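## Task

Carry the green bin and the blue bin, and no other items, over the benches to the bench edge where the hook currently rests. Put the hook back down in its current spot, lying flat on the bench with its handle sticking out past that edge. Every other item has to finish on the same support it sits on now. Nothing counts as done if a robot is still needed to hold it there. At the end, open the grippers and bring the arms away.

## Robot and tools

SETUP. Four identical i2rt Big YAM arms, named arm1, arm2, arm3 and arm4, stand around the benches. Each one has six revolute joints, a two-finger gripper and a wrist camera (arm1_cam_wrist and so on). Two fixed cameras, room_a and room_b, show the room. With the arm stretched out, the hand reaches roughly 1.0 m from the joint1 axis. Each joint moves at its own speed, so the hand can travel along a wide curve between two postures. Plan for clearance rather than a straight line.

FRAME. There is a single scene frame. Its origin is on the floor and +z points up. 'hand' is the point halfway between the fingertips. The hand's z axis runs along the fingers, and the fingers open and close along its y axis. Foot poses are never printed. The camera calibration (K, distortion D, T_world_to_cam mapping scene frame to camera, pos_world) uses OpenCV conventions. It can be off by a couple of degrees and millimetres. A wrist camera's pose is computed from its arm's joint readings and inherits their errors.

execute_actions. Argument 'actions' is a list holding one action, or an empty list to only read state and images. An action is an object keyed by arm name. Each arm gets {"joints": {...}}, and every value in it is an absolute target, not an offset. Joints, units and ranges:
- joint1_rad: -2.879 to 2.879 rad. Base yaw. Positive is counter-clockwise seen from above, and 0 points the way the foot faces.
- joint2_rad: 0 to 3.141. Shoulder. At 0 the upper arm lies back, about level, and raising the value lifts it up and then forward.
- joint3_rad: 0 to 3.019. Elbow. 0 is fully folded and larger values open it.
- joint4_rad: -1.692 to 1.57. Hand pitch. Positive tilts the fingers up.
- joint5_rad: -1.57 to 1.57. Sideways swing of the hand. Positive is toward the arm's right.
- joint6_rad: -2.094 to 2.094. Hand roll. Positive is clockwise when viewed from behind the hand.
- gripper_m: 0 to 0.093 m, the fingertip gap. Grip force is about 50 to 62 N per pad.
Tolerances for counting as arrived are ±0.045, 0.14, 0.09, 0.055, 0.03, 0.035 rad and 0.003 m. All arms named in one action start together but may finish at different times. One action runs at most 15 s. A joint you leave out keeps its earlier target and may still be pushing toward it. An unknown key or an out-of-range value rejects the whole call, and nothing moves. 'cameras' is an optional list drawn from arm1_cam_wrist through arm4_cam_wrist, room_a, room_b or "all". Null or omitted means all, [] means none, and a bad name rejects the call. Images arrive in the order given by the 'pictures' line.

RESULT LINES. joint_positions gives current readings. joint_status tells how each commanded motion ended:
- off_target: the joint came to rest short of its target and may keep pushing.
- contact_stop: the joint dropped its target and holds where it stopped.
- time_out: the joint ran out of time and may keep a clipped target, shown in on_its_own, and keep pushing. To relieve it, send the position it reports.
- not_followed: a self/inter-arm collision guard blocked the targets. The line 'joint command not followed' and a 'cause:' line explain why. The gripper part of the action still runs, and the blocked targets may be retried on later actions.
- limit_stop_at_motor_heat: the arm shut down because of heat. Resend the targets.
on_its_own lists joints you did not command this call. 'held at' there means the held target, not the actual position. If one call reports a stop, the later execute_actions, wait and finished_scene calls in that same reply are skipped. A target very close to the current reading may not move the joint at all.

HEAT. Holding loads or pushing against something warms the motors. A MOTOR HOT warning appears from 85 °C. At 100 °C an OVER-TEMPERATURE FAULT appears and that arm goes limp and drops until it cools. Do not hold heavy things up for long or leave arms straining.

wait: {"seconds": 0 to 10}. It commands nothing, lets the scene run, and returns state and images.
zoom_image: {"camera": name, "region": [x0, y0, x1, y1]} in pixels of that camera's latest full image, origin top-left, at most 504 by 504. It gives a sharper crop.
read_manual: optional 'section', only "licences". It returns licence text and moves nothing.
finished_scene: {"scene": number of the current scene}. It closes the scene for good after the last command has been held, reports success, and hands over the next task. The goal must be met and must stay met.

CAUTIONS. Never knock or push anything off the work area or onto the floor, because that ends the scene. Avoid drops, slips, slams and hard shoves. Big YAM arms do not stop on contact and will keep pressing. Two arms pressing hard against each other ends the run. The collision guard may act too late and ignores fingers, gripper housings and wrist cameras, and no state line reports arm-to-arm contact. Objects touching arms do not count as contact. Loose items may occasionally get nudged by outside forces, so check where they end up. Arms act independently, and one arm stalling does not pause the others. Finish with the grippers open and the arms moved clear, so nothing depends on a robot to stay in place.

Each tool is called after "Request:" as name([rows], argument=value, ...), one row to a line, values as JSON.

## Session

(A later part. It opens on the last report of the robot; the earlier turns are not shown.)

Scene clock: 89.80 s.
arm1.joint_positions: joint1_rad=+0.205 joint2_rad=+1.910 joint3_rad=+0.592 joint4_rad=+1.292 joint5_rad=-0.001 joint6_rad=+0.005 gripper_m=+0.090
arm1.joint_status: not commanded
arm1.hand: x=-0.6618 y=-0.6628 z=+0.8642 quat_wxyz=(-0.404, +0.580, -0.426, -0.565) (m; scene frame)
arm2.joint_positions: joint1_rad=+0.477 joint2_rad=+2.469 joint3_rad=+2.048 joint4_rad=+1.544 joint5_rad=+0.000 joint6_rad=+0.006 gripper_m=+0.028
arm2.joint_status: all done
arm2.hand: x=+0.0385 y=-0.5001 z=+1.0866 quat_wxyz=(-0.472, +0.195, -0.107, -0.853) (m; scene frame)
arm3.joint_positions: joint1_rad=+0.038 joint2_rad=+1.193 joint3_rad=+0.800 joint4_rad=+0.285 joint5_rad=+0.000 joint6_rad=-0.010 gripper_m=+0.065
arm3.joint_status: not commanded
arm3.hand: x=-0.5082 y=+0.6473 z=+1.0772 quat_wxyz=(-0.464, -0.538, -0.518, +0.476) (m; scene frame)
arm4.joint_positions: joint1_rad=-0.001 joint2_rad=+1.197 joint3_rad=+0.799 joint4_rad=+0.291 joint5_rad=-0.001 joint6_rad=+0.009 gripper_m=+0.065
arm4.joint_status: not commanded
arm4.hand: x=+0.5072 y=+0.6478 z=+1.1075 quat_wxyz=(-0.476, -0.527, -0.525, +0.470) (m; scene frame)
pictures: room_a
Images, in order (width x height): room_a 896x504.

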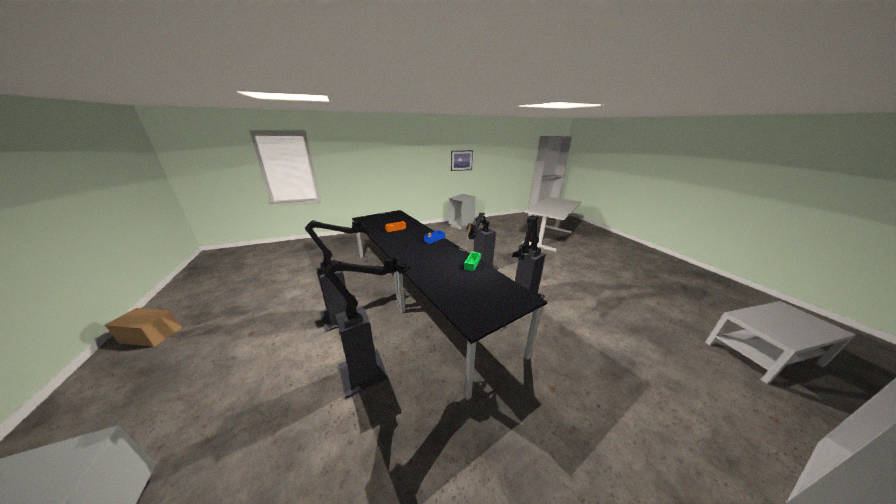

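Tip is on the bench; continue as before.

Request:
execute_actions([
  {"arm2":{"joints":{"joint3_rad":1.8}}},
], cameras=["room_b"])

Request:
execute_actions([
  {"arm2":{"joints":{"joint1_rad":0.55,"joint2_rad":2.4,"joint3_rad":1.62,"joint4_rad":1.25,"joint5_rad":0.4}}},
], cameras=["room_a","arm2_cam_wrist"])

Request:
zoom_image(camera="room_a", region=[410,190,530,290])

Scene clock: 91.07 s.
arm1.joint_positions: joint1_rad=+0.205 joint2_rad=+1.910 joint3_rad=+0.592 joint4_rad=+1.292 joint5_rad=-0.001 joint6_rad=+0.005 gripper_m=+0.090
arm1.joint_status: not commanded
arm1.hand: x=-0.6618 y=-0.6628 z=+0.8642 quat_wxyz=(-0.404, +0.580, -0.426, -0.565) (m; scene frame)
arm2.joint_positions: joint1_rad=+0.477 joint2_rad=+2.425 joint3_rad=+1.814 joint4_rad=+1.558 joint5_rad=+0.000 joint6_rad=+0.005 gripper_m=+0.028
arm2.joint_status: all done
arm2.hand: x=+0.0424 y=-0.5060 z=+1.0160 quat_wxyz=(-0.461, +0.269, -0.149, -0.833) (m; scene frame)
arm3.joint_positions: joint1_rad=+0.038 joint2_rad=+1.193 joint3_rad=+0.800 joint4_rad=+0.285 joint5_rad=+0.000 joint6_rad=-0.010 gripper_m=+0.065
arm3.joint_status: not commanded
arm3.hand: x=-0.5082 y=+0.6473 z=+1.0772 quat_wxyz=(-0.464, -0.538, -0.518, +0.476) (m; scene frame)
arm4.joint_positions: joint1_rad=-0.001 joint2_rad=+1.197 joint3_rad=+0.799 joint4_rad=+0.291 joint5_rad=-0.001 joint6_rad=+0.009 gripper_m=+0.065
arm4.joint_status: not commanded
arm4.hand: x=+0.5072 y=+0.6478 z=+1.1075 quat_wxyz=(-0.476, -0.527, -0.525, +0.470) (m; scene frame)
pictures: room_b
Images, in order (width x height): room_b 896x504.

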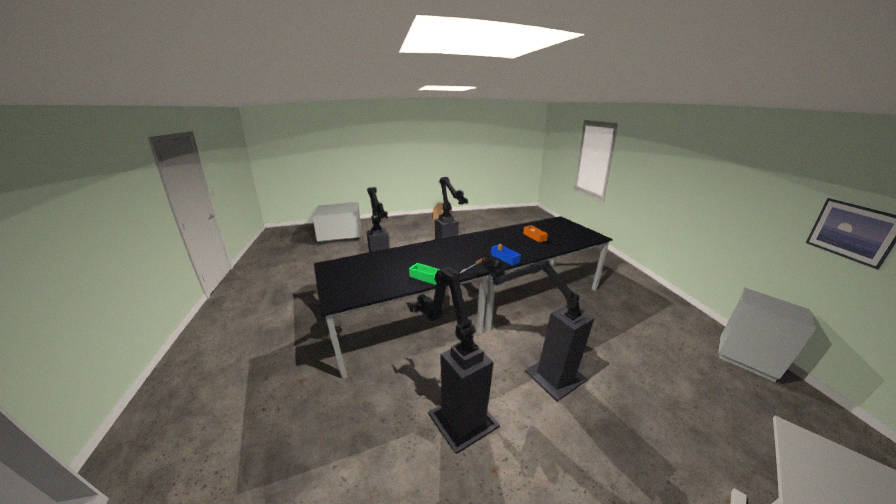

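Scene clock: 92.10 s.
arm1.joint_positions: joint1_rad=+0.205 joint2_rad=+1.910 joint3_rad=+0.592 joint4_rad=+1.292 joint5_rad=-0.001 joint6_rad=+0.005 gripper_m=+0.090
arm1.joint_status: not commanded
arm1.hand: x=-0.6618 y=-0.6628 z=+0.8642 quat_wxyz=(-0.404, +0.580, -0.426, -0.565) (m; scene frame)
arm2.joint_positions: joint1_rad=+0.562 joint2_rad=+2.390 joint3_rad=+1.628 joint4_rad=+1.264 joint5_rad=+0.392 joint6_rad=-0.003 gripper_m=+0.028
arm2.joint_status: all done
arm2.hand: x=+0.0286 y=-0.4919 z=+0.8951 quat_wxyz=(-0.469, +0.373, -0.372, -0.709) (m; scene frame)
arm3.joint_positions: joint1_rad=+0.038 joint2_rad=+1.193 joint3_rad=+0.800 joint4_rad=+0.285 joint5_rad=+0.000 joint6_rad=-0.010 gripper_m=+0.065
arm3.joint_status: not commanded
arm3.hand: x=-0.5082 y=+0.6473 z=+1.0772 quat_wxyz=(-0.464, -0.538, -0.518, +0.476) (m; scene frame)
arm4.joint_positions: joint1_rad=-0.001 joint2_rad=+1.197 joint3_rad=+0.799 joint4_rad=+0.291 joint5_rad=-0.001 joint6_rad=+0.009 gripper_m=+0.065
arm4.joint_status: not commanded
arm4.hand: x=+0.5072 y=+0.6478 z=+1.1075 quat_wxyz=(-0.476, -0.527, -0.525, +0.470) (m; scene frame)
pictures: arm2_cam_wrist, room_a
camera_calibration (this result's frames):
arm2_cam_wrist: T_world_to_cam=[[0.938237, 0.294973, -0.180838, 0.278801], [-0.123049, -0.204023, -0.971202, 0.772822], [-0.323373, 0.93347, -0.155126, 0.728103], [0, 0, 0, 1]] pos_world=[0.0689624, -0.604227, 0.913932]
Images, in order (width x height): arm2_cam_wrist 896x504, room_a 896x504.

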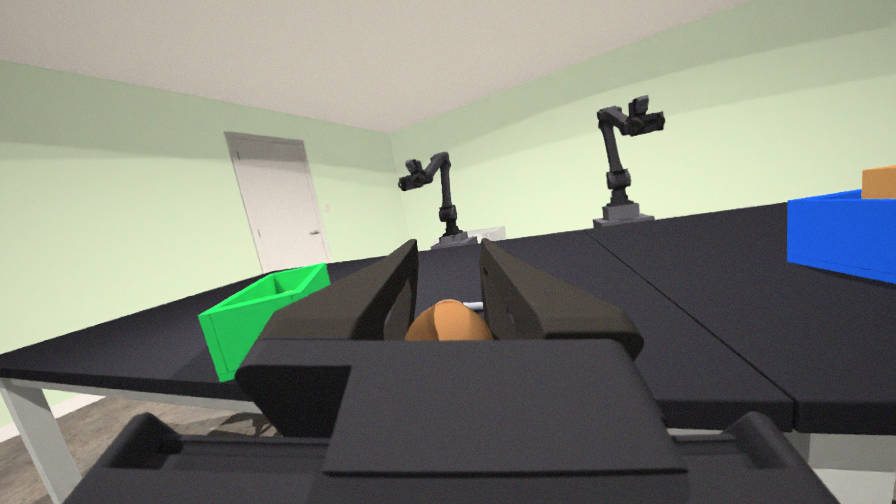

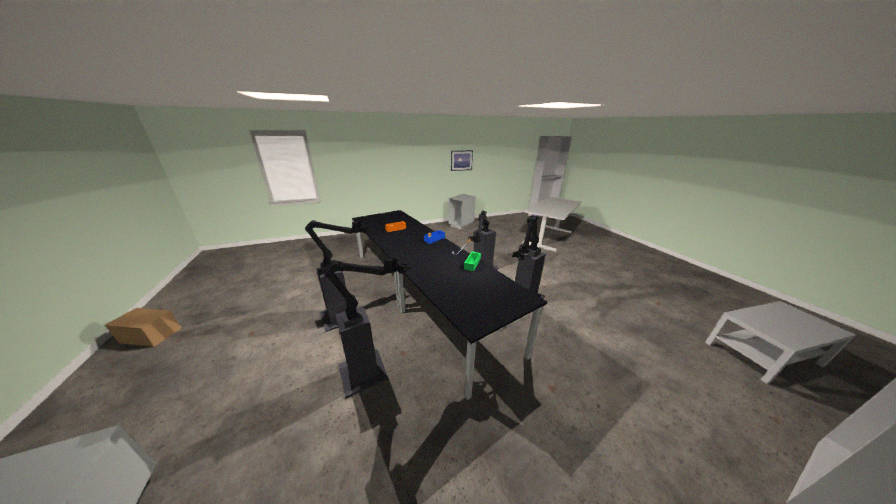

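Region (410, 190, 530, 290) of room_a's 896x504 image, scaled by 4.200, with more detail than that image has.

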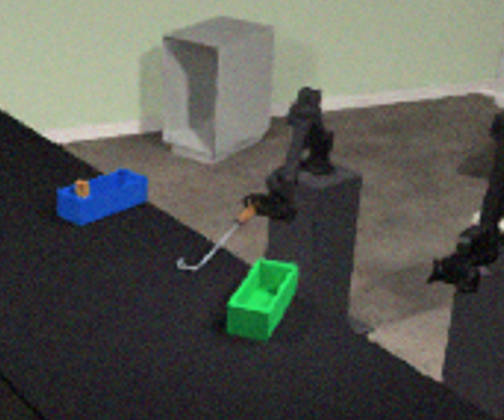

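Request:
execute_actions([
  {"arm2":{"joints":{"joint1_rad":0.6,"joint2_rad":2.6,"joint3_rad":1.85,"joint4_rad":1.05,"joint5_rad":0.65}}},
], cameras=[])

Request:
execute_actions([
  {"arm2":{"joints":{"joint2_rad":2.72,"joint3_rad":2.0,"joint4_rad":1.1}}},
], cameras=["arm2_cam_wrist"])

Scene clock: 93.47 s.
arm1.joint_positions: joint1_rad=+0.205 joint2_rad=+1.910 joint3_rad=+0.592 joint4_rad=+1.292 joint5_rad=-0.001 joint6_rad=+0.005 gripper_m=+0.090
arm1.joint_status: not commanded
arm1.hand: x=-0.6618 y=-0.6628 z=+0.8642 quat_wxyz=(-0.404, +0.580, -0.426, -0.565) (m; scene frame)
arm2.joint_positions: joint1_rad=+0.606 joint2_rad=+2.574 joint3_rad=+1.812 joint4_rad=+1.064 joint5_rad=+0.647 joint6_rad=-0.004 gripper_m=+0.028
arm2.joint_status: all done
arm2.hand: x=+0.0093 y=-0.4643 z=+0.7832 quat_wxyz=(-0.500, +0.400, -0.471, -0.607) (m; scene frame)
arm3.joint_positions: joint1_rad=+0.038 joint2_rad=+1.193 joint3_rad=+0.800 joint4_rad=+0.285 joint5_rad=+0.000 joint6_rad=-0.010 gripper_m=+0.065
arm3.joint_status: not commanded
arm3.hand: x=-0.5082 y=+0.6473 z=+1.0772 quat_wxyz=(-0.464, -0.538, -0.518, +0.476) (m; scene frame)
arm4.joint_positions: joint1_rad=-0.001 joint2_rad=+1.197 joint3_rad=+0.799 joint4_rad=+0.291 joint5_rad=-0.001 joint6_rad=+0.009 gripper_m=+0.065
arm4.joint_status: not commanded
arm4.hand: x=+0.5072 y=+0.6478 z=+1.1075 quat_wxyz=(-0.476, -0.527, -0.525, +0.470) (m; scene frame)
pictures: none
No camera images: the call's "cameras" was empty. Leave "cameras" out to get every camera's image.

Scene clock: 94.37 s.
arm1.joint_positions: joint1_rad=+0.205 joint2_rad=+1.910 joint3_rad=+0.592 joint4_rad=+1.292 joint5_rad=-0.001 joint6_rad=+0.005 gripper_m=+0.090
arm1.joint_status: not commanded
arm1.hand: x=-0.6618 y=-0.6628 z=+0.8642 quat_wxyz=(-0.404, +0.580, -0.426, -0.565) (m; scene frame)
arm2.joint_positions: joint1_rad=+0.620 joint2_rad=+2.663 joint3_rad=+1.937 joint4_rad=+1.123 joint5_rad=+0.666 joint6_rad=-0.009 gripper_m=+0.028
arm2.joint_status: all done
arm2.hand: x=-0.0074 y=-0.4602 z=+0.7796 quat_wxyz=(-0.500, +0.362, -0.465, -0.634) (m; scene frame)
arm3.joint_positions: joint1_rad=+0.038 joint2_rad=+1.193 joint3_rad=+0.800 joint4_rad=+0.285 joint5_rad=+0.000 joint6_rad=-0.010 gripper_m=+0.065
arm3.joint_status: not commanded
arm3.hand: x=-0.5082 y=+0.6473 z=+1.0772 quat_wxyz=(-0.464, -0.538, -0.518, +0.476) (m; scene frame)
arm4.joint_positions: joint1_rad=-0.001 joint2_rad=+1.197 joint3_rad=+0.799 joint4_rad=+0.291 joint5_rad=-0.001 joint6_rad=+0.009 gripper_m=+0.065
arm4.joint_status: not commanded
arm4.hand: x=+0.5072 y=+0.6478 z=+1.1075 quat_wxyz=(-0.476, -0.527, -0.525, +0.470) (m; scene frame)
pictures: arm2_cam_wrist
camera_calibration (this result's frames):
arm2_cam_wrist: T_world_to_cam=[[0.969391, 0.079563, -0.232274, 0.22356], [-0.195858, -0.319902, -0.926986, 0.574271], [-0.148059, 0.944104, -0.294527, 0.783728], [0, 0, 0, 1]] pos_world=[0.0117957, -0.573998, 0.815097]
Images, in order (width x height): arm2_cam_wrist 896x504.

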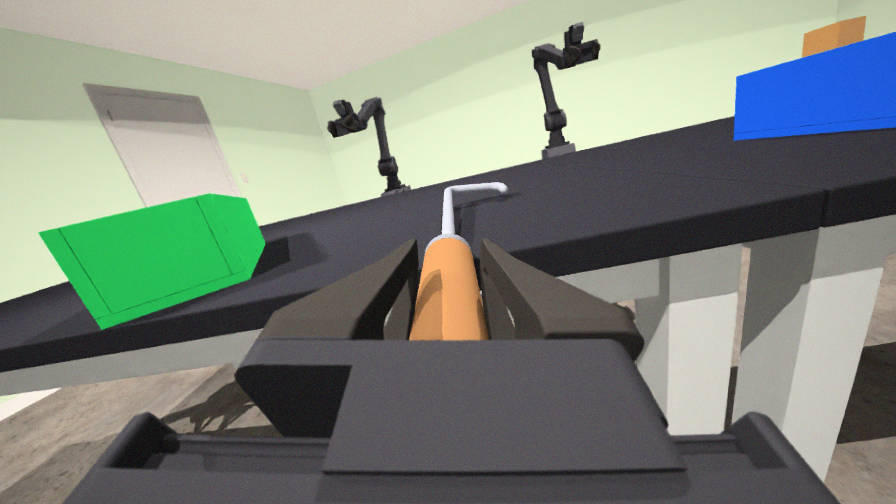

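Request:
execute_actions([
  {"arm2":{"joints":{"joint1_rad":0.58,"joint2_rad":2.44,"joint3_rad":1.88,"joint4_rad":0.66,"joint5_rad":0.62}}},
], cameras=["arm2_cam_wrist"])

Request:
execute_actions([
  {"arm2":{"joints":{"gripper_m":0.09}}},
], cameras=[])

Request:
execute_actions([
  {"arm2":{"joints":{"joint1_rad":0.7,"joint2_rad":2.3,"joint3_rad":1.45,"joint4_rad":0.87,"joint5_rad":0.75}}},
], cameras=[])

Request:
execute_actions([
  {"arm2":{"joints":{"joint1_rad":0.3,"joint2_rad":1.5,"joint3_rad":0.5}}},
], cameras=[])

Request:
execute_actions([
  {"arm1":{"joints":{"joint1_rad":-0.935,"joint5_rad":-0.83}},"arm2":{"joints":{"joint1_rad":-0.3}}},
], cameras=[])

Request:
execute_actions([
  {"arm1":{"joints":{"joint2_rad":2.42,"joint3_rad":1.58,"joint4_rad":0.87}}},
], cameras=["arm1_cam_wrist"])

Scene clock: 96.03 s.
arm1.joint_positions: joint1_rad=+0.205 joint2_rad=+1.910 joint3_rad=+0.592 joint4_rad=+1.292 joint5_rad=-0.001 joint6_rad=+0.005 gripper_m=+0.090
arm1.joint_status: not commanded
arm1.hand: x=-0.6618 y=-0.6628 z=+0.8642 quat_wxyz=(-0.404, +0.580, -0.426, -0.565) (m; scene frame)
arm2.joint_positions: joint1_rad=+0.585 joint2_rad=+2.432 joint3_rad=+1.869 joint4_rad=+0.662 joint5_rad=+0.618 joint6_rad=-0.006 gripper_m=+0.028
arm2.joint_status: all done
arm2.hand: x=+0.0004 y=-0.4306 z=+0.8503 quat_wxyz=(-0.496, +0.478, -0.480, -0.543) (m; scene frame)
arm3.joint_positions: joint1_rad=+0.038 joint2_rad=+1.193 joint3_rad=+0.800 joint4_rad=+0.285 joint5_rad=+0.000 joint6_rad=-0.010 gripper_m=+0.065
arm3.joint_status: not commanded
arm3.hand: x=-0.5082 y=+0.6473 z=+1.0772 quat_wxyz=(-0.464, -0.538, -0.518, +0.476) (m; scene frame)
arm4.joint_positions: joint1_rad=-0.001 joint2_rad=+1.197 joint3_rad=+0.799 joint4_rad=+0.291 joint5_rad=-0.001 joint6_rad=+0.009 gripper_m=+0.065
arm4.joint_status: not commanded
arm4.hand: x=+0.5072 y=+0.6478 z=+1.1075 quat_wxyz=(-0.476, -0.527, -0.525, +0.470) (m; scene frame)
pictures: arm2_cam_wrist
camera_calibration (this result's frames):
arm2_cam_wrist: T_world_to_cam=[[0.996805, 0.0573362, -0.0556022, 0.0702187], [-0.0175313, -0.522118, -0.852693, 0.50051], [-0.0779211, 0.850944, -0.519445, 0.928943], [0, 0, 0, 1]] pos_world=[0.0111644, -0.533179, 0.91322]
Images, in order (width x height): arm2_cam_wrist 896x504.

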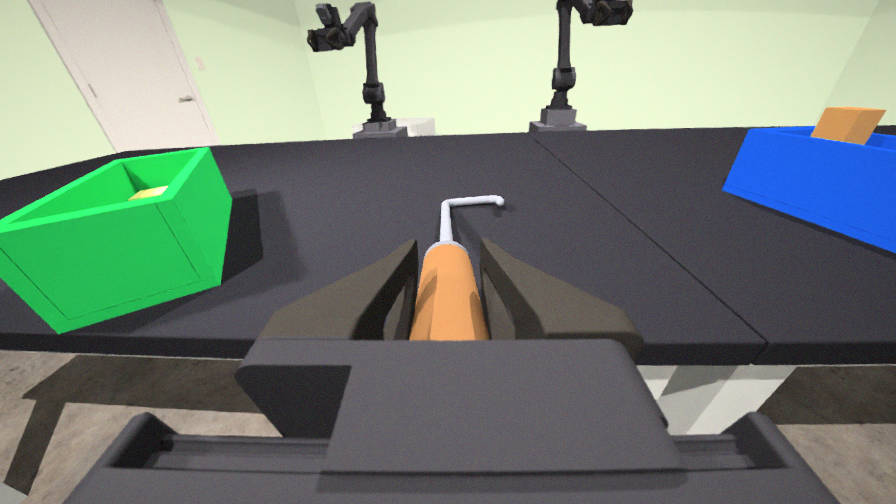

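Scene clock: 96.73 s.
arm1.joint_positions: joint1_rad=+0.205 joint2_rad=+1.910 joint3_rad=+0.592 joint4_rad=+1.292 joint5_rad=-0.001 joint6_rad=+0.005 gripper_m=+0.090
arm1.joint_status: not commanded
arm1.hand: x=-0.6618 y=-0.6628 z=+0.8642 quat_wxyz=(-0.404, +0.580, -0.426, -0.565) (m; scene frame)
arm2.joint_positions: joint1_rad=+0.585 joint2_rad=+2.431 joint3_rad=+1.869 joint4_rad=+0.662 joint5_rad=+0.618 joint6_rad=-0.006 gripper_m=+0.090
arm2.joint_status: all done
arm2.hand: x=+0.0004 y=-0.4306 z=+0.8516 quat_wxyz=(-0.496, +0.478, -0.480, -0.544) (m; scene frame)
arm3.joint_positions: joint1_rad=+0.038 joint2_rad=+1.193 joint3_rad=+0.800 joint4_rad=+0.285 joint5_rad=+0.000 joint6_rad=-0.010 gripper_m=+0.065
arm3.joint_status: not commanded
arm3.hand: x=-0.5082 y=+0.6473 z=+1.0772 quat_wxyz=(-0.464, -0.538, -0.518, +0.476) (m; scene frame)
arm4.joint_positions: joint1_rad=-0.001 joint2_rad=+1.197 joint3_rad=+0.799 joint4_rad=+0.291 joint5_rad=-0.001 joint6_rad=+0.009 gripper_m=+0.065
arm4.joint_status: not commanded
arm4.hand: x=+0.5072 y=+0.6478 z=+1.1075 quat_wxyz=(-0.476, -0.527, -0.525, +0.470) (m; scene frame)
pictures: none
No camera images: the call's "cameras" was empty. Leave "cameras" out to get every camera's image.

Scene clock: 98.00 s.
arm1.joint_positions: joint1_rad=+0.205 joint2_rad=+1.910 joint3_rad=+0.592 joint4_rad=+1.292 joint5_rad=-0.001 joint6_rad=+0.005 gripper_m=+0.090
arm1.joint_status: not commanded
arm1.hand: x=-0.6618 y=-0.6628 z=+0.8642 quat_wxyz=(-0.404, +0.580, -0.426, -0.565) (m; scene frame)
arm2.joint_positions: joint1_rad=+0.706 joint2_rad=+2.289 joint3_rad=+1.458 joint4_rad=+0.858 joint5_rad=+0.747 joint6_rad=-0.006 gripper_m=+0.090
arm2.joint_status: all done
arm2.hand: x=+0.0015 y=-0.5585 z=+0.8013 quat_wxyz=(-0.493, +0.502, -0.488, -0.516) (m; scene frame)
arm3.joint_positions: joint1_rad=+0.038 joint2_rad=+1.193 joint3_rad=+0.800 joint4_rad=+0.285 joint5_rad=+0.000 joint6_rad=-0.010 gripper_m=+0.065
arm3.joint_status: not commanded
arm3.hand: x=-0.5082 y=+0.6473 z=+1.0772 quat_wxyz=(-0.464, -0.538, -0.518, +0.476) (m; scene frame)
arm4.joint_positions: joint1_rad=-0.001 joint2_rad=+1.197 joint3_rad=+0.799 joint4_rad=+0.291 joint5_rad=-0.001 joint6_rad=+0.009 gripper_m=+0.065
arm4.joint_status: not commanded
arm4.hand: x=+0.5072 y=+0.6478 z=+1.1075 quat_wxyz=(-0.476, -0.527, -0.525, +0.470) (m; scene frame)
pictures: none
No camera images: the call's "cameras" was empty. Leave "cameras" out to get every camera's image.

Scene clock: 99.50 s.
arm1.joint_positions: joint1_rad=+0.205 joint2_rad=+1.910 joint3_rad=+0.592 joint4_rad=+1.292 joint5_rad=-0.001 joint6_rad=+0.005 gripper_m=+0.090
arm1.joint_status: not commanded
arm1.hand: x=-0.6618 y=-0.6628 z=+0.8642 quat_wxyz=(-0.404, +0.580, -0.426, -0.565) (m; scene frame)
arm2.joint_positions: joint1_rad=+0.295 joint2_rad=+1.494 joint3_rad=+0.506 joint4_rad=+0.863 joint5_rad=+0.753 joint6_rad=-0.005 gripper_m=+0.090
arm2.joint_status: all done
arm2.hand: x=+0.4078 y=-0.7137 z=+0.8782 quat_wxyz=(-0.576, +0.441, -0.591, -0.351) (m; scene frame)
arm3.joint_positions: joint1_rad=+0.038 joint2_rad=+1.193 joint3_rad=+0.800 joint4_rad=+0.285 joint5_rad=+0.000 joint6_rad=-0.010 gripper_m=+0.065
arm3.joint_status: not commanded
arm3.hand: x=-0.5082 y=+0.6473 z=+1.0772 quat_wxyz=(-0.464, -0.538, -0.518, +0.476) (m; scene frame)
arm4.joint_positions: joint1_rad=-0.001 joint2_rad=+1.197 joint3_rad=+0.799 joint4_rad=+0.291 joint5_rad=-0.001 joint6_rad=+0.009 gripper_m=+0.065
arm4.joint_status: not commanded
arm4.hand: x=+0.5072 y=+0.6478 z=+1.1075 quat_wxyz=(-0.476, -0.527, -0.525, +0.470) (m; scene frame)
pictures: none
No camera images: the call's "cameras" was empty. Leave "cameras" out to get every camera's image.

Scene clock: 101.13 s.
arm1.joint_positions: joint1_rad=-0.938 joint2_rad=+1.910 joint3_rad=+0.592 joint4_rad=+1.292 joint5_rad=-0.826 joint6_rad=+0.005 gripper_m=+0.090
arm1.joint_status: all done
arm1.hand: x=-0.2090 y=-0.7593 z=+0.8643 quat_wxyz=(-0.485, +0.500, -0.515, -0.499) (m; scene frame)
arm2.joint_positions: joint1_rad=-0.295 joint2_rad=+1.494 joint3_rad=+0.506 joint4_rad=+0.863 joint5_rad=+0.751 joint6_rad=-0.005 gripper_m=+0.090
arm2.joint_status: all done
arm2.hand: x=+0.6851 y=-0.7604 z=+0.8791 quat_wxyz=(-0.654, +0.250, -0.694, -0.169) (m; scene frame)
arm3.joint_positions: joint1_rad=+0.038 joint2_rad=+1.193 joint3_rad=+0.800 joint4_rad=+0.285 joint5_rad=+0.000 joint6_rad=-0.010 gripper_m=+0.065
arm3.joint_status: not commanded
arm3.hand: x=-0.5082 y=+0.6473 z=+1.0772 quat_wxyz=(-0.464, -0.538, -0.518, +0.476) (m; scene frame)
arm4.joint_positions: joint1_rad=-0.001 joint2_rad=+1.197 joint3_rad=+0.799 joint4_rad=+0.291 joint5_rad=-0.001 joint6_rad=+0.009 gripper_m=+0.065
arm4.joint_status: not commanded
arm4.hand: x=+0.5072 y=+0.6478 z=+1.1075 quat_wxyz=(-0.476, -0.527, -0.525, +0.470) (m; scene frame)
pictures: none
No camera images: the call's "cameras" was empty. Leave "cameras" out to get every camera's image.

Scene clock: 102.87 s.
arm1.joint_positions: joint1_rad=-0.938 joint2_rad=+2.427 joint3_rad=+1.553 joint4_rad=+0.873 joint5_rad=-0.828 joint6_rad=+0.004 gripper_m=+0.090
arm1.joint_status: all done
arm1.hand: x=+0.0040 y=-0.5636 z=+0.8050 quat_wxyz=(-0.494, +0.501, -0.506, -0.500) (m; scene frame)
arm2.joint_positions: joint1_rad=-0.295 joint2_rad=+1.494 joint3_rad=+0.506 joint4_rad=+0.863 joint5_rad=+0.751 joint6_rad=-0.005 gripper_m=+0.090
arm2.joint_status: not commanded
arm2.hand: x=+0.6851 y=-0.7604 z=+0.8791 quat_wxyz=(-0.654, +0.250, -0.694, -0.169) (m; scene frame)
arm3.joint_positions: joint1_rad=+0.038 joint2_rad=+1.193 joint3_rad=+0.800 joint4_rad=+0.285 joint5_rad=+0.000 joint6_rad=-0.010 gripper_m=+0.065
arm3.joint_status: not commanded
arm3.hand: x=-0.5082 y=+0.6473 z=+1.0772 quat_wxyz=(-0.464, -0.538, -0.518, +0.476) (m; scene frame)
arm4.joint_positions: joint1_rad=-0.001 joint2_rad=+1.197 joint3_rad=+0.799 joint4_rad=+0.291 joint5_rad=-0.001 joint6_rad=+0.009 gripper_m=+0.065
arm4.joint_status: not commanded
arm4.hand: x=+0.5072 y=+0.6478 z=+1.1075 quat_wxyz=(-0.476, -0.527, -0.525, +0.470) (m; scene frame)
pictures: arm1_cam_wrist
camera_calibration (this result's frames):
arm1_cam_wrist: T_world_to_cam=[[0.999796, -0.00486739, -0.0196031, 0.00723089], [-0.0187462, -0.584953, -0.810851, 0.331626], [-0.00752017, 0.811053, -0.584925, 1.05494], [0, 0, 0, 1]] pos_world=[0.00692063, -0.661589, 0.8861]
Images, in order (width x height): arm1_cam_wrist 896x504.

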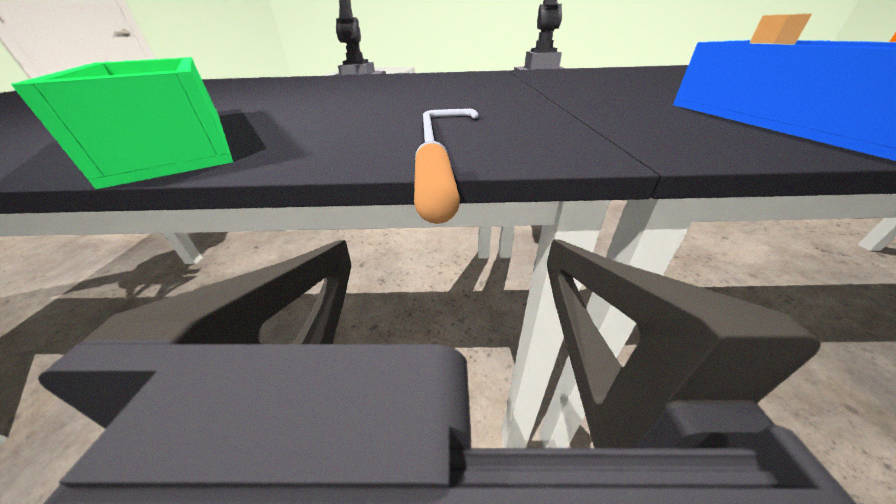

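Request:
execute_actions([
  {"arm1":{"joints":{"joint1_rad":-0.81,"joint2_rad":2.61,"joint3_rad":2.0,"joint4_rad":0.66,"joint5_rad":-0.72}}},
], cameras=[])

Request:
execute_actions([
  {"arm1":{"joints":{"gripper_m":0}}},
], cameras=["arm1_cam_wrist"])

Request:
execute_actions([
  {"arm1":{"joints":{"joint2_rad":1.9,"joint3_rad":1.5,"joint4_rad":0.8}}},
], cameras=[])

Request:
execute_actions([
  {"arm1":{"joints":{"joint1_rad":0.353,"joint5_rad":0.06}}},
], cameras=["arm1_cam_wrist"])

Request:
execute_actions([
  {"arm1":{"joints":{"joint2_rad":2.4,"joint3_rad":1.6,"joint4_rad":0.95}}},
], cameras=["arm1_cam_wrist"])

Scene clock: 104.53 s.
arm1.joint_positions: joint1_rad=-0.813 joint2_rad=+2.628 joint3_rad=+1.961 joint4_rad=+0.664 joint5_rad=-0.724 joint6_rad=+0.004 gripper_m=+0.090
arm1.joint_status: all done
arm1.hand: x=-0.0037 y=-0.4389 z=+0.7895 quat_wxyz=(-0.488, +0.506, -0.501, -0.505) (m; scene frame)
arm2.joint_positions: joint1_rad=-0.295 joint2_rad=+1.494 joint3_rad=+0.506 joint4_rad=+0.863 joint5_rad=+0.751 joint6_rad=-0.005 gripper_m=+0.090
arm2.joint_status: not commanded
arm2.hand: x=+0.6851 y=-0.7604 z=+0.8791 quat_wxyz=(-0.654, +0.250, -0.694, -0.169) (m; scene frame)
arm3.joint_positions: joint1_rad=+0.038 joint2_rad=+1.193 joint3_rad=+0.800 joint4_rad=+0.285 joint5_rad=+0.000 joint6_rad=-0.010 gripper_m=+0.065
arm3.joint_status: not commanded
arm3.hand: x=-0.5082 y=+0.6473 z=+1.0772 quat_wxyz=(-0.464, -0.538, -0.518, +0.476) (m; scene frame)
arm4.joint_positions: joint1_rad=-0.001 joint2_rad=+1.197 joint3_rad=+0.799 joint4_rad=+0.291 joint5_rad=-0.001 joint6_rad=+0.009 gripper_m=+0.065
arm4.joint_status: not commanded
arm4.hand: x=+0.5072 y=+0.6478 z=+1.1075 quat_wxyz=(-0.476, -0.527, -0.525, +0.470) (m; scene frame)
pictures: none
No camera images: the call's "cameras" was empty. Leave "cameras" out to get every camera's image.

Scene clock: 105.23 s.
arm1.joint_positions: joint1_rad=-0.813 joint2_rad=+2.628 joint3_rad=+1.961 joint4_rad=+0.664 joint5_rad=-0.723 joint6_rad=+0.004 gripper_m=+0.031
arm1.joint_status: gripper_m off_target (ended at +0.031, target +0.000)
arm1.hand: x=-0.0035 y=-0.4388 z=+0.7897 quat_wxyz=(-0.488, +0.506, -0.501, -0.504) (m; scene frame)
arm2.joint_positions: joint1_rad=-0.295 joint2_rad=+1.494 joint3_rad=+0.506 joint4_rad=+0.863 joint5_rad=+0.751 joint6_rad=-0.005 gripper_m=+0.090
arm2.joint_status: not commanded
arm2.hand: x=+0.6851 y=-0.7604 z=+0.8791 quat_wxyz=(-0.654, +0.250, -0.694, -0.169) (m; scene frame)
arm3.joint_positions: joint1_rad=+0.038 joint2_rad=+1.193 joint3_rad=+0.800 joint4_rad=+0.285 joint5_rad=+0.000 joint6_rad=-0.010 gripper_m=+0.065
arm3.joint_status: not commanded
arm3.hand: x=-0.5082 y=+0.6473 z=+1.0772 quat_wxyz=(-0.464, -0.538, -0.518, +0.476) (m; scene frame)
arm4.joint_positions: joint1_rad=-0.001 joint2_rad=+1.197 joint3_rad=+0.799 joint4_rad=+0.291 joint5_rad=-0.001 joint6_rad=+0.009 gripper_m=+0.065
arm4.joint_status: not commanded
arm4.hand: x=+0.5072 y=+0.6478 z=+1.1075 quat_wxyz=(-0.476, -0.527, -0.525, +0.470) (m; scene frame)
pictures: arm1_cam_wrist
camera_calibration (this result's frames):
arm1_cam_wrist: T_world_to_cam=[[0.999668, 0.0149289, -0.0210089, 0.024806], [-0.00826617, -0.586368, -0.810002, 0.390865], [-0.0244114, 0.809907, -0.58605, 0.945044], [0, 0, 0, 1]] pos_world=[0.00150303, -0.536577, 0.870966]
Images, in order (width x height): arm1_cam_wrist 896x504.

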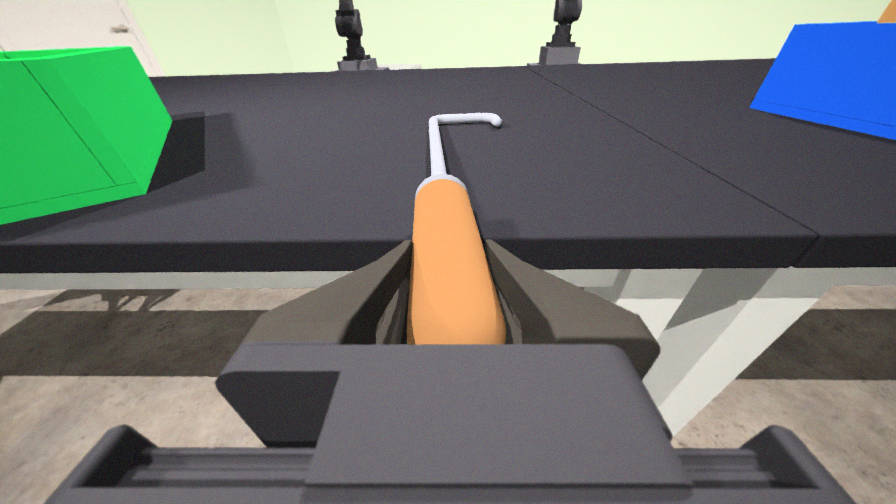

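Scene clock: 107.03 s.
arm1.joint_positions: joint1_rad=-0.811 joint2_rad=+1.947 joint3_rad=+1.467 joint4_rad=+0.770 joint5_rad=-0.722 joint6_rad=+0.006 gripper_m=+0.031
arm1.joint_status: all done
arm1.hand: x=-0.0871 y=-0.5338 z=+1.1108 quat_wxyz=(-0.586, +0.493, -0.393, -0.508) (m; scene frame)
arm2.joint_positions: joint1_rad=-0.295 joint2_rad=+1.494 joint3_rad=+0.506 joint4_rad=+0.863 joint5_rad=+0.751 joint6_rad=-0.005 gripper_m=+0.090
arm2.joint_status: not commanded
arm2.hand: x=+0.6851 y=-0.7604 z=+0.8791 quat_wxyz=(-0.654, +0.250, -0.694, -0.169) (m; scene frame)
arm3.joint_positions: joint1_rad=+0.038 joint2_rad=+1.193 joint3_rad=+0.800 joint4_rad=+0.285 joint5_rad=+0.000 joint6_rad=-0.010 gripper_m=+0.065
arm3.joint_status: not commanded
arm3.hand: x=-0.5082 y=+0.6473 z=+1.0772 quat_wxyz=(-0.464, -0.538, -0.518, +0.476) (m; scene frame)
arm4.joint_positions: joint1_rad=-0.001 joint2_rad=+1.197 joint3_rad=+0.799 joint4_rad=+0.291 joint5_rad=-0.001 joint6_rad=+0.009 gripper_m=+0.065
arm4.joint_status: not commanded
arm4.hand: x=+0.5072 y=+0.6478 z=+1.1075 quat_wxyz=(-0.476, -0.527, -0.525, +0.470) (m; scene frame)
pictures: none
No camera images: the call's "cameras" was empty. Leave "cameras" out to get every camera's image.

Scene clock: 109.10 s.
arm1.joint_positions: joint1_rad=+0.346 joint2_rad=+1.948 joint3_rad=+1.467 joint4_rad=+0.770 joint5_rad=+0.061 joint6_rad=+0.005 gripper_m=+0.031
arm1.joint_status: all done
arm1.hand: x=-0.8313 y=-0.4640 z=+1.1251 quat_wxyz=(-0.434, +0.494, -0.343, -0.671) (m; scene frame)
arm2.joint_positions: joint1_rad=-0.295 joint2_rad=+1.494 joint3_rad=+0.506 joint4_rad=+0.863 joint5_rad=+0.751 joint6_rad=-0.005 gripper_m=+0.090
arm2.joint_status: not commanded
arm2.hand: x=+0.6851 y=-0.7604 z=+0.8791 quat_wxyz=(-0.654, +0.250, -0.694, -0.169) (m; scene frame)
arm3.joint_positions: joint1_rad=+0.038 joint2_rad=+1.193 joint3_rad=+0.800 joint4_rad=+0.285 joint5_rad=+0.000 joint6_rad=-0.010 gripper_m=+0.065
arm3.joint_status: not commanded
arm3.hand: x=-0.5082 y=+0.6473 z=+1.0772 quat_wxyz=(-0.464, -0.538, -0.518, +0.476) (m; scene frame)
arm4.joint_positions: joint1_rad=-0.001 joint2_rad=+1.197 joint3_rad=+0.799 joint4_rad=+0.291 joint5_rad=-0.001 joint6_rad=+0.009 gripper_m=+0.065
arm4.joint_status: not commanded
arm4.hand: x=+0.5072 y=+0.6478 z=+1.1075 quat_wxyz=(-0.476, -0.527, -0.525, +0.470) (m; scene frame)
pictures: arm1_cam_wrist
camera_calibration (this result's frames):
arm1_cam_wrist: T_world_to_cam=[[0.921515, 0.386016, -0.0424498, 0.991104], [0.0890605, -0.316465, -0.944414, 0.998251], [-0.377993, 0.866511, -0.326006, 0.581546], [0, 0, 0, 1]] pos_world=[-0.782401, -0.570587, 1.17442]
Images, in order (width x height): arm1_cam_wrist 896x504.

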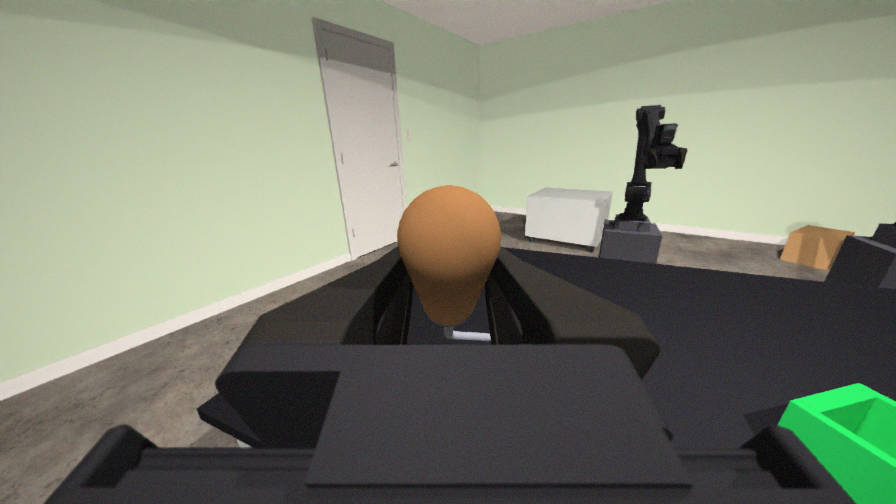

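Scene clock: 110.50 s.
arm1.joint_positions: joint1_rad=+0.348 joint2_rad=+2.446 joint3_rad=+1.566 joint4_rad=+0.937 joint5_rad=+0.058 joint6_rad=-0.007 gripper_m=+0.031
arm1.joint_status: all done
arm1.hand: x=-0.8553 y=-0.4273 z=+0.8142 quat_wxyz=(-0.398, +0.574, -0.383, -0.605) (m; scene frame)
arm2.joint_positions: joint1_rad=-0.295 joint2_rad=+1.494 joint3_rad=+0.506 joint4_rad=+0.863 joint5_rad=+0.751 joint6_rad=-0.005 gripper_m=+0.090
arm2.joint_status: not commanded
arm2.hand: x=+0.6851 y=-0.7604 z=+0.8791 quat_wxyz=(-0.654, +0.250, -0.694, -0.169) (m; scene frame)
arm3.joint_positions: joint1_rad=+0.038 joint2_rad=+1.193 joint3_rad=+0.800 joint4_rad=+0.285 joint5_rad=+0.000 joint6_rad=-0.010 gripper_m=+0.065
arm3.joint_status: not commanded
arm3.hand: x=-0.5082 y=+0.6473 z=+1.0772 quat_wxyz=(-0.464, -0.538, -0.518, +0.476) (m; scene frame)
arm4.joint_positions: joint1_rad=-0.001 joint2_rad=+1.197 joint3_rad=+0.799 joint4_rad=+0.291 joint5_rad=-0.001 joint6_rad=+0.009 gripper_m=+0.065
arm4.joint_status: not commanded
arm4.hand: x=+0.5072 y=+0.6478 z=+1.1075 quat_wxyz=(-0.476, -0.527, -0.525, +0.470) (m; scene frame)
pictures: arm1_cam_wrist
camera_calibration (this result's frames):
arm1_cam_wrist: T_world_to_cam=[[0.922624, 0.385372, -0.0159116, 0.964941], [0.193716, -0.498661, -0.844873, 0.649007], [-0.333525, 0.776418, -0.53473, 0.608883], [0, 0, 0, 1]] pos_world=[-0.812923, -0.520974, 0.88927]
Images, in order (width x height): arm1_cam_wrist 896x504.

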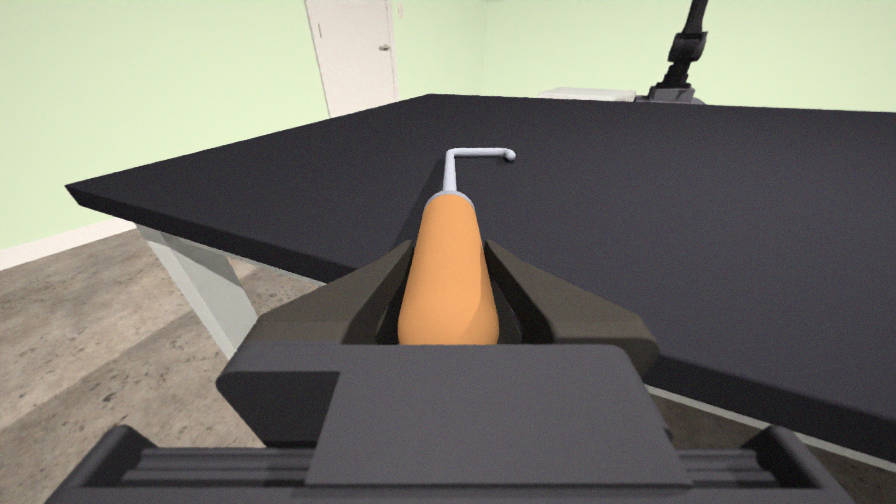

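Request:
execute_actions([
  {"arm1":{"joints":{"joint3_rad":1.45,"joint2_rad":2.38,"joint4_rad":0.97}}},
], cameras=[])

Request:
execute_actions([
  {"arm1":{"joints":{"gripper_m":0.09}}},
], cameras=["arm1_cam_wrist"])

Request:
execute_actions([
  {"arm1":{"joints":{"joint3_rad":0.9,"joint2_rad":2.15,"joint4_rad":1.25}}},
], cameras=["arm1_cam_wrist","room_b"])

Scene clock: 111.57 s.
arm1.joint_positions: joint1_rad=+0.348 joint2_rad=+2.413 joint3_rad=+1.449 joint4_rad=+0.956 joint5_rad=+0.058 joint6_rad=-0.007 gripper_m=+0.031
arm1.joint_status: all done
arm1.hand: x=-0.8415 y=-0.4558 z=+0.7909 quat_wxyz=(-0.386, +0.594, -0.394, -0.585) (m; scene frame)
arm2.joint_positions: joint1_rad=-0.295 joint2_rad=+1.494 joint3_rad=+0.506 joint4_rad=+0.863 joint5_rad=+0.751 joint6_rad=-0.005 gripper_m=+0.090
arm2.joint_status: not commanded
arm2.hand: x=+0.6851 y=-0.7604 z=+0.8791 quat_wxyz=(-0.654, +0.250, -0.694, -0.169) (m; scene frame)
arm3.joint_positions: joint1_rad=+0.038 joint2_rad=+1.193 joint3_rad=+0.800 joint4_rad=+0.285 joint5_rad=+0.000 joint6_rad=-0.010 gripper_m=+0.065
arm3.joint_status: not commanded
arm3.hand: x=-0.5082 y=+0.6473 z=+1.0772 quat_wxyz=(-0.464, -0.538, -0.518, +0.476) (m; scene frame)
arm4.joint_positions: joint1_rad=-0.001 joint2_rad=+1.197 joint3_rad=+0.799 joint4_rad=+0.291 joint5_rad=-0.001 joint6_rad=+0.009 gripper_m=+0.065
arm4.joint_status: not commanded
arm4.hand: x=+0.5072 y=+0.6478 z=+1.1075 quat_wxyz=(-0.476, -0.527, -0.525, +0.470) (m; scene frame)
pictures: none
No camera images: the call's "cameras" was empty. Leave "cameras" out to get every camera's image.

Scene clock: 112.27 s.
arm1.joint_positions: joint1_rad=+0.348 joint2_rad=+2.413 joint3_rad=+1.449 joint4_rad=+0.956 joint5_rad=+0.058 joint6_rad=-0.006 gripper_m=+0.090
arm1.joint_status: all done
arm1.hand: x=-0.8415 y=-0.4558 z=+0.7909 quat_wxyz=(-0.386, +0.594, -0.395, -0.585) (m; scene frame)
arm2.joint_positions: joint1_rad=-0.295 joint2_rad=+1.494 joint3_rad=+0.506 joint4_rad=+0.863 joint5_rad=+0.751 joint6_rad=-0.005 gripper_m=+0.090
arm2.joint_status: not commanded
arm2.hand: x=+0.6851 y=-0.7604 z=+0.8791 quat_wxyz=(-0.654, +0.250, -0.694, -0.169) (m; scene frame)
arm3.joint_positions: joint1_rad=+0.038 joint2_rad=+1.193 joint3_rad=+0.800 joint4_rad=+0.285 joint5_rad=+0.000 joint6_rad=-0.010 gripper_m=+0.065
arm3.joint_status: not commanded
arm3.hand: x=-0.5082 y=+0.6473 z=+1.0772 quat_wxyz=(-0.464, -0.538, -0.518, +0.476) (m; scene frame)
arm4.joint_positions: joint1_rad=-0.001 joint2_rad=+1.197 joint3_rad=+0.799 joint4_rad=+0.291 joint5_rad=-0.001 joint6_rad=+0.009 gripper_m=+0.065
arm4.joint_status: not commanded
arm4.hand: x=+0.5072 y=+0.6478 z=+1.1075 quat_wxyz=(-0.476, -0.527, -0.525, +0.470) (m; scene frame)
pictures: arm1_cam_wrist
camera_calibration (this result's frames):
arm1_cam_wrist: T_world_to_cam=[[0.922763, 0.385174, -0.0122754, 0.95998], [0.217225, -0.54619, -0.809005, 0.58216], [-0.318312, 0.743853, -0.587673, 0.662954], [0, 0, 0, 1]] pos_world=[-0.801267, -0.544929, 0.872355]
Images, in order (width x height): arm1_cam_wrist 896x504.

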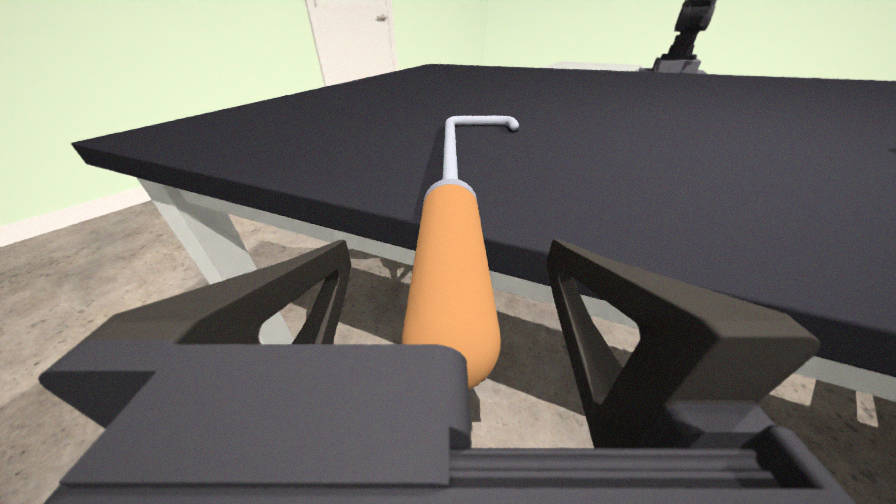

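Scene clock: 113.60 s.
arm1.joint_positions: joint1_rad=+0.348 joint2_rad=+2.159 joint3_rad=+0.892 joint4_rad=+1.237 joint5_rad=+0.058 joint6_rad=-0.006 gripper_m=+0.090
arm1.joint_status: all done
arm1.hand: x=-0.7683 y=-0.6036 z=+0.8114 quat_wxyz=(-0.382, +0.601, -0.399, -0.578) (m; scene frame)
arm2.joint_positions: joint1_rad=-0.295 joint2_rad=+1.494 joint3_rad=+0.506 joint4_rad=+0.863 joint5_rad=+0.751 joint6_rad=-0.005 gripper_m=+0.090
arm2.joint_status: not commanded
arm2.hand: x=+0.6851 y=-0.7604 z=+0.8791 quat_wxyz=(-0.654, +0.250, -0.694, -0.169) (m; scene frame)
arm3.joint_positions: joint1_rad=+0.038 joint2_rad=+1.193 joint3_rad=+0.800 joint4_rad=+0.285 joint5_rad=+0.000 joint6_rad=-0.010 gripper_m=+0.065
arm3.joint_status: not commanded
arm3.hand: x=-0.5082 y=+0.6473 z=+1.0772 quat_wxyz=(-0.464, -0.538, -0.518, +0.476) (m; scene frame)
arm4.joint_positions: joint1_rad=-0.001 joint2_rad=+1.197 joint3_rad=+0.799 joint4_rad=+0.291 joint5_rad=-0.001 joint6_rad=+0.009 gripper_m=+0.065
arm4.joint_status: not commanded
arm4.hand: x=+0.5072 y=+0.6478 z=+1.1075 quat_wxyz=(-0.476, -0.527, -0.525, +0.470) (m; scene frame)
pictures: arm1_cam_wrist, room_b
camera_calibration (this result's frames):
arm1_cam_wrist: T_world_to_cam=[[0.922789, 0.385154, -0.0108139, 0.948489], [0.225615, -0.562876, -0.795154, 0.487296], [-0.312343, 0.731319, -0.606312, 0.820391], [0, 0, 0, 1]] pos_world=[-0.728953, -0.690994, 0.895145]
Images, in order (width x height): arm1_cam_wrist 896x504, room_b 896x504.

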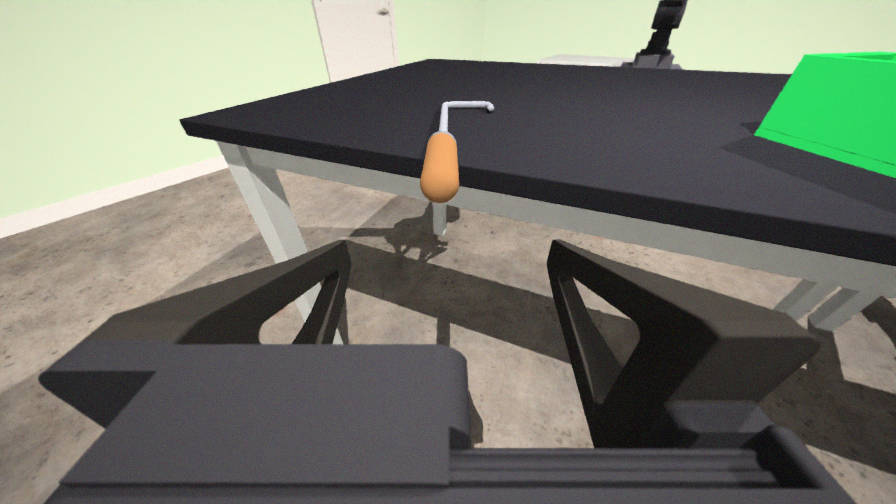

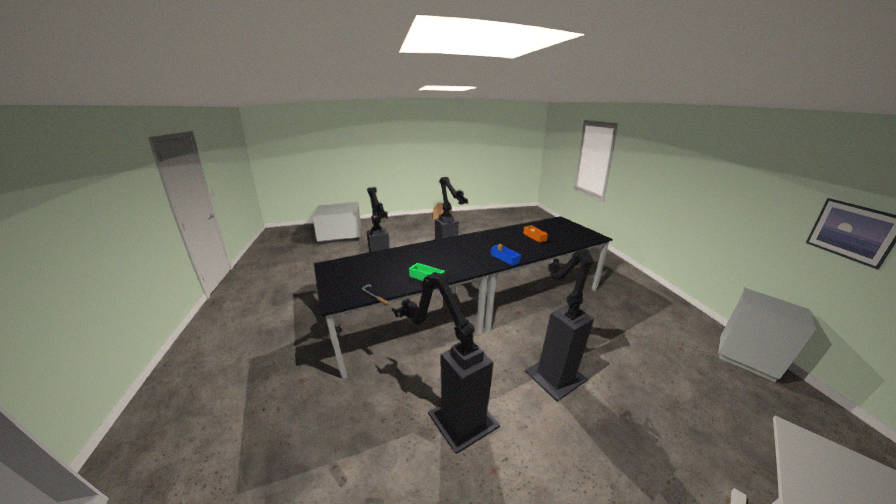

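Request:
finished_scene(scene=2)

The scene is finished: the task was done.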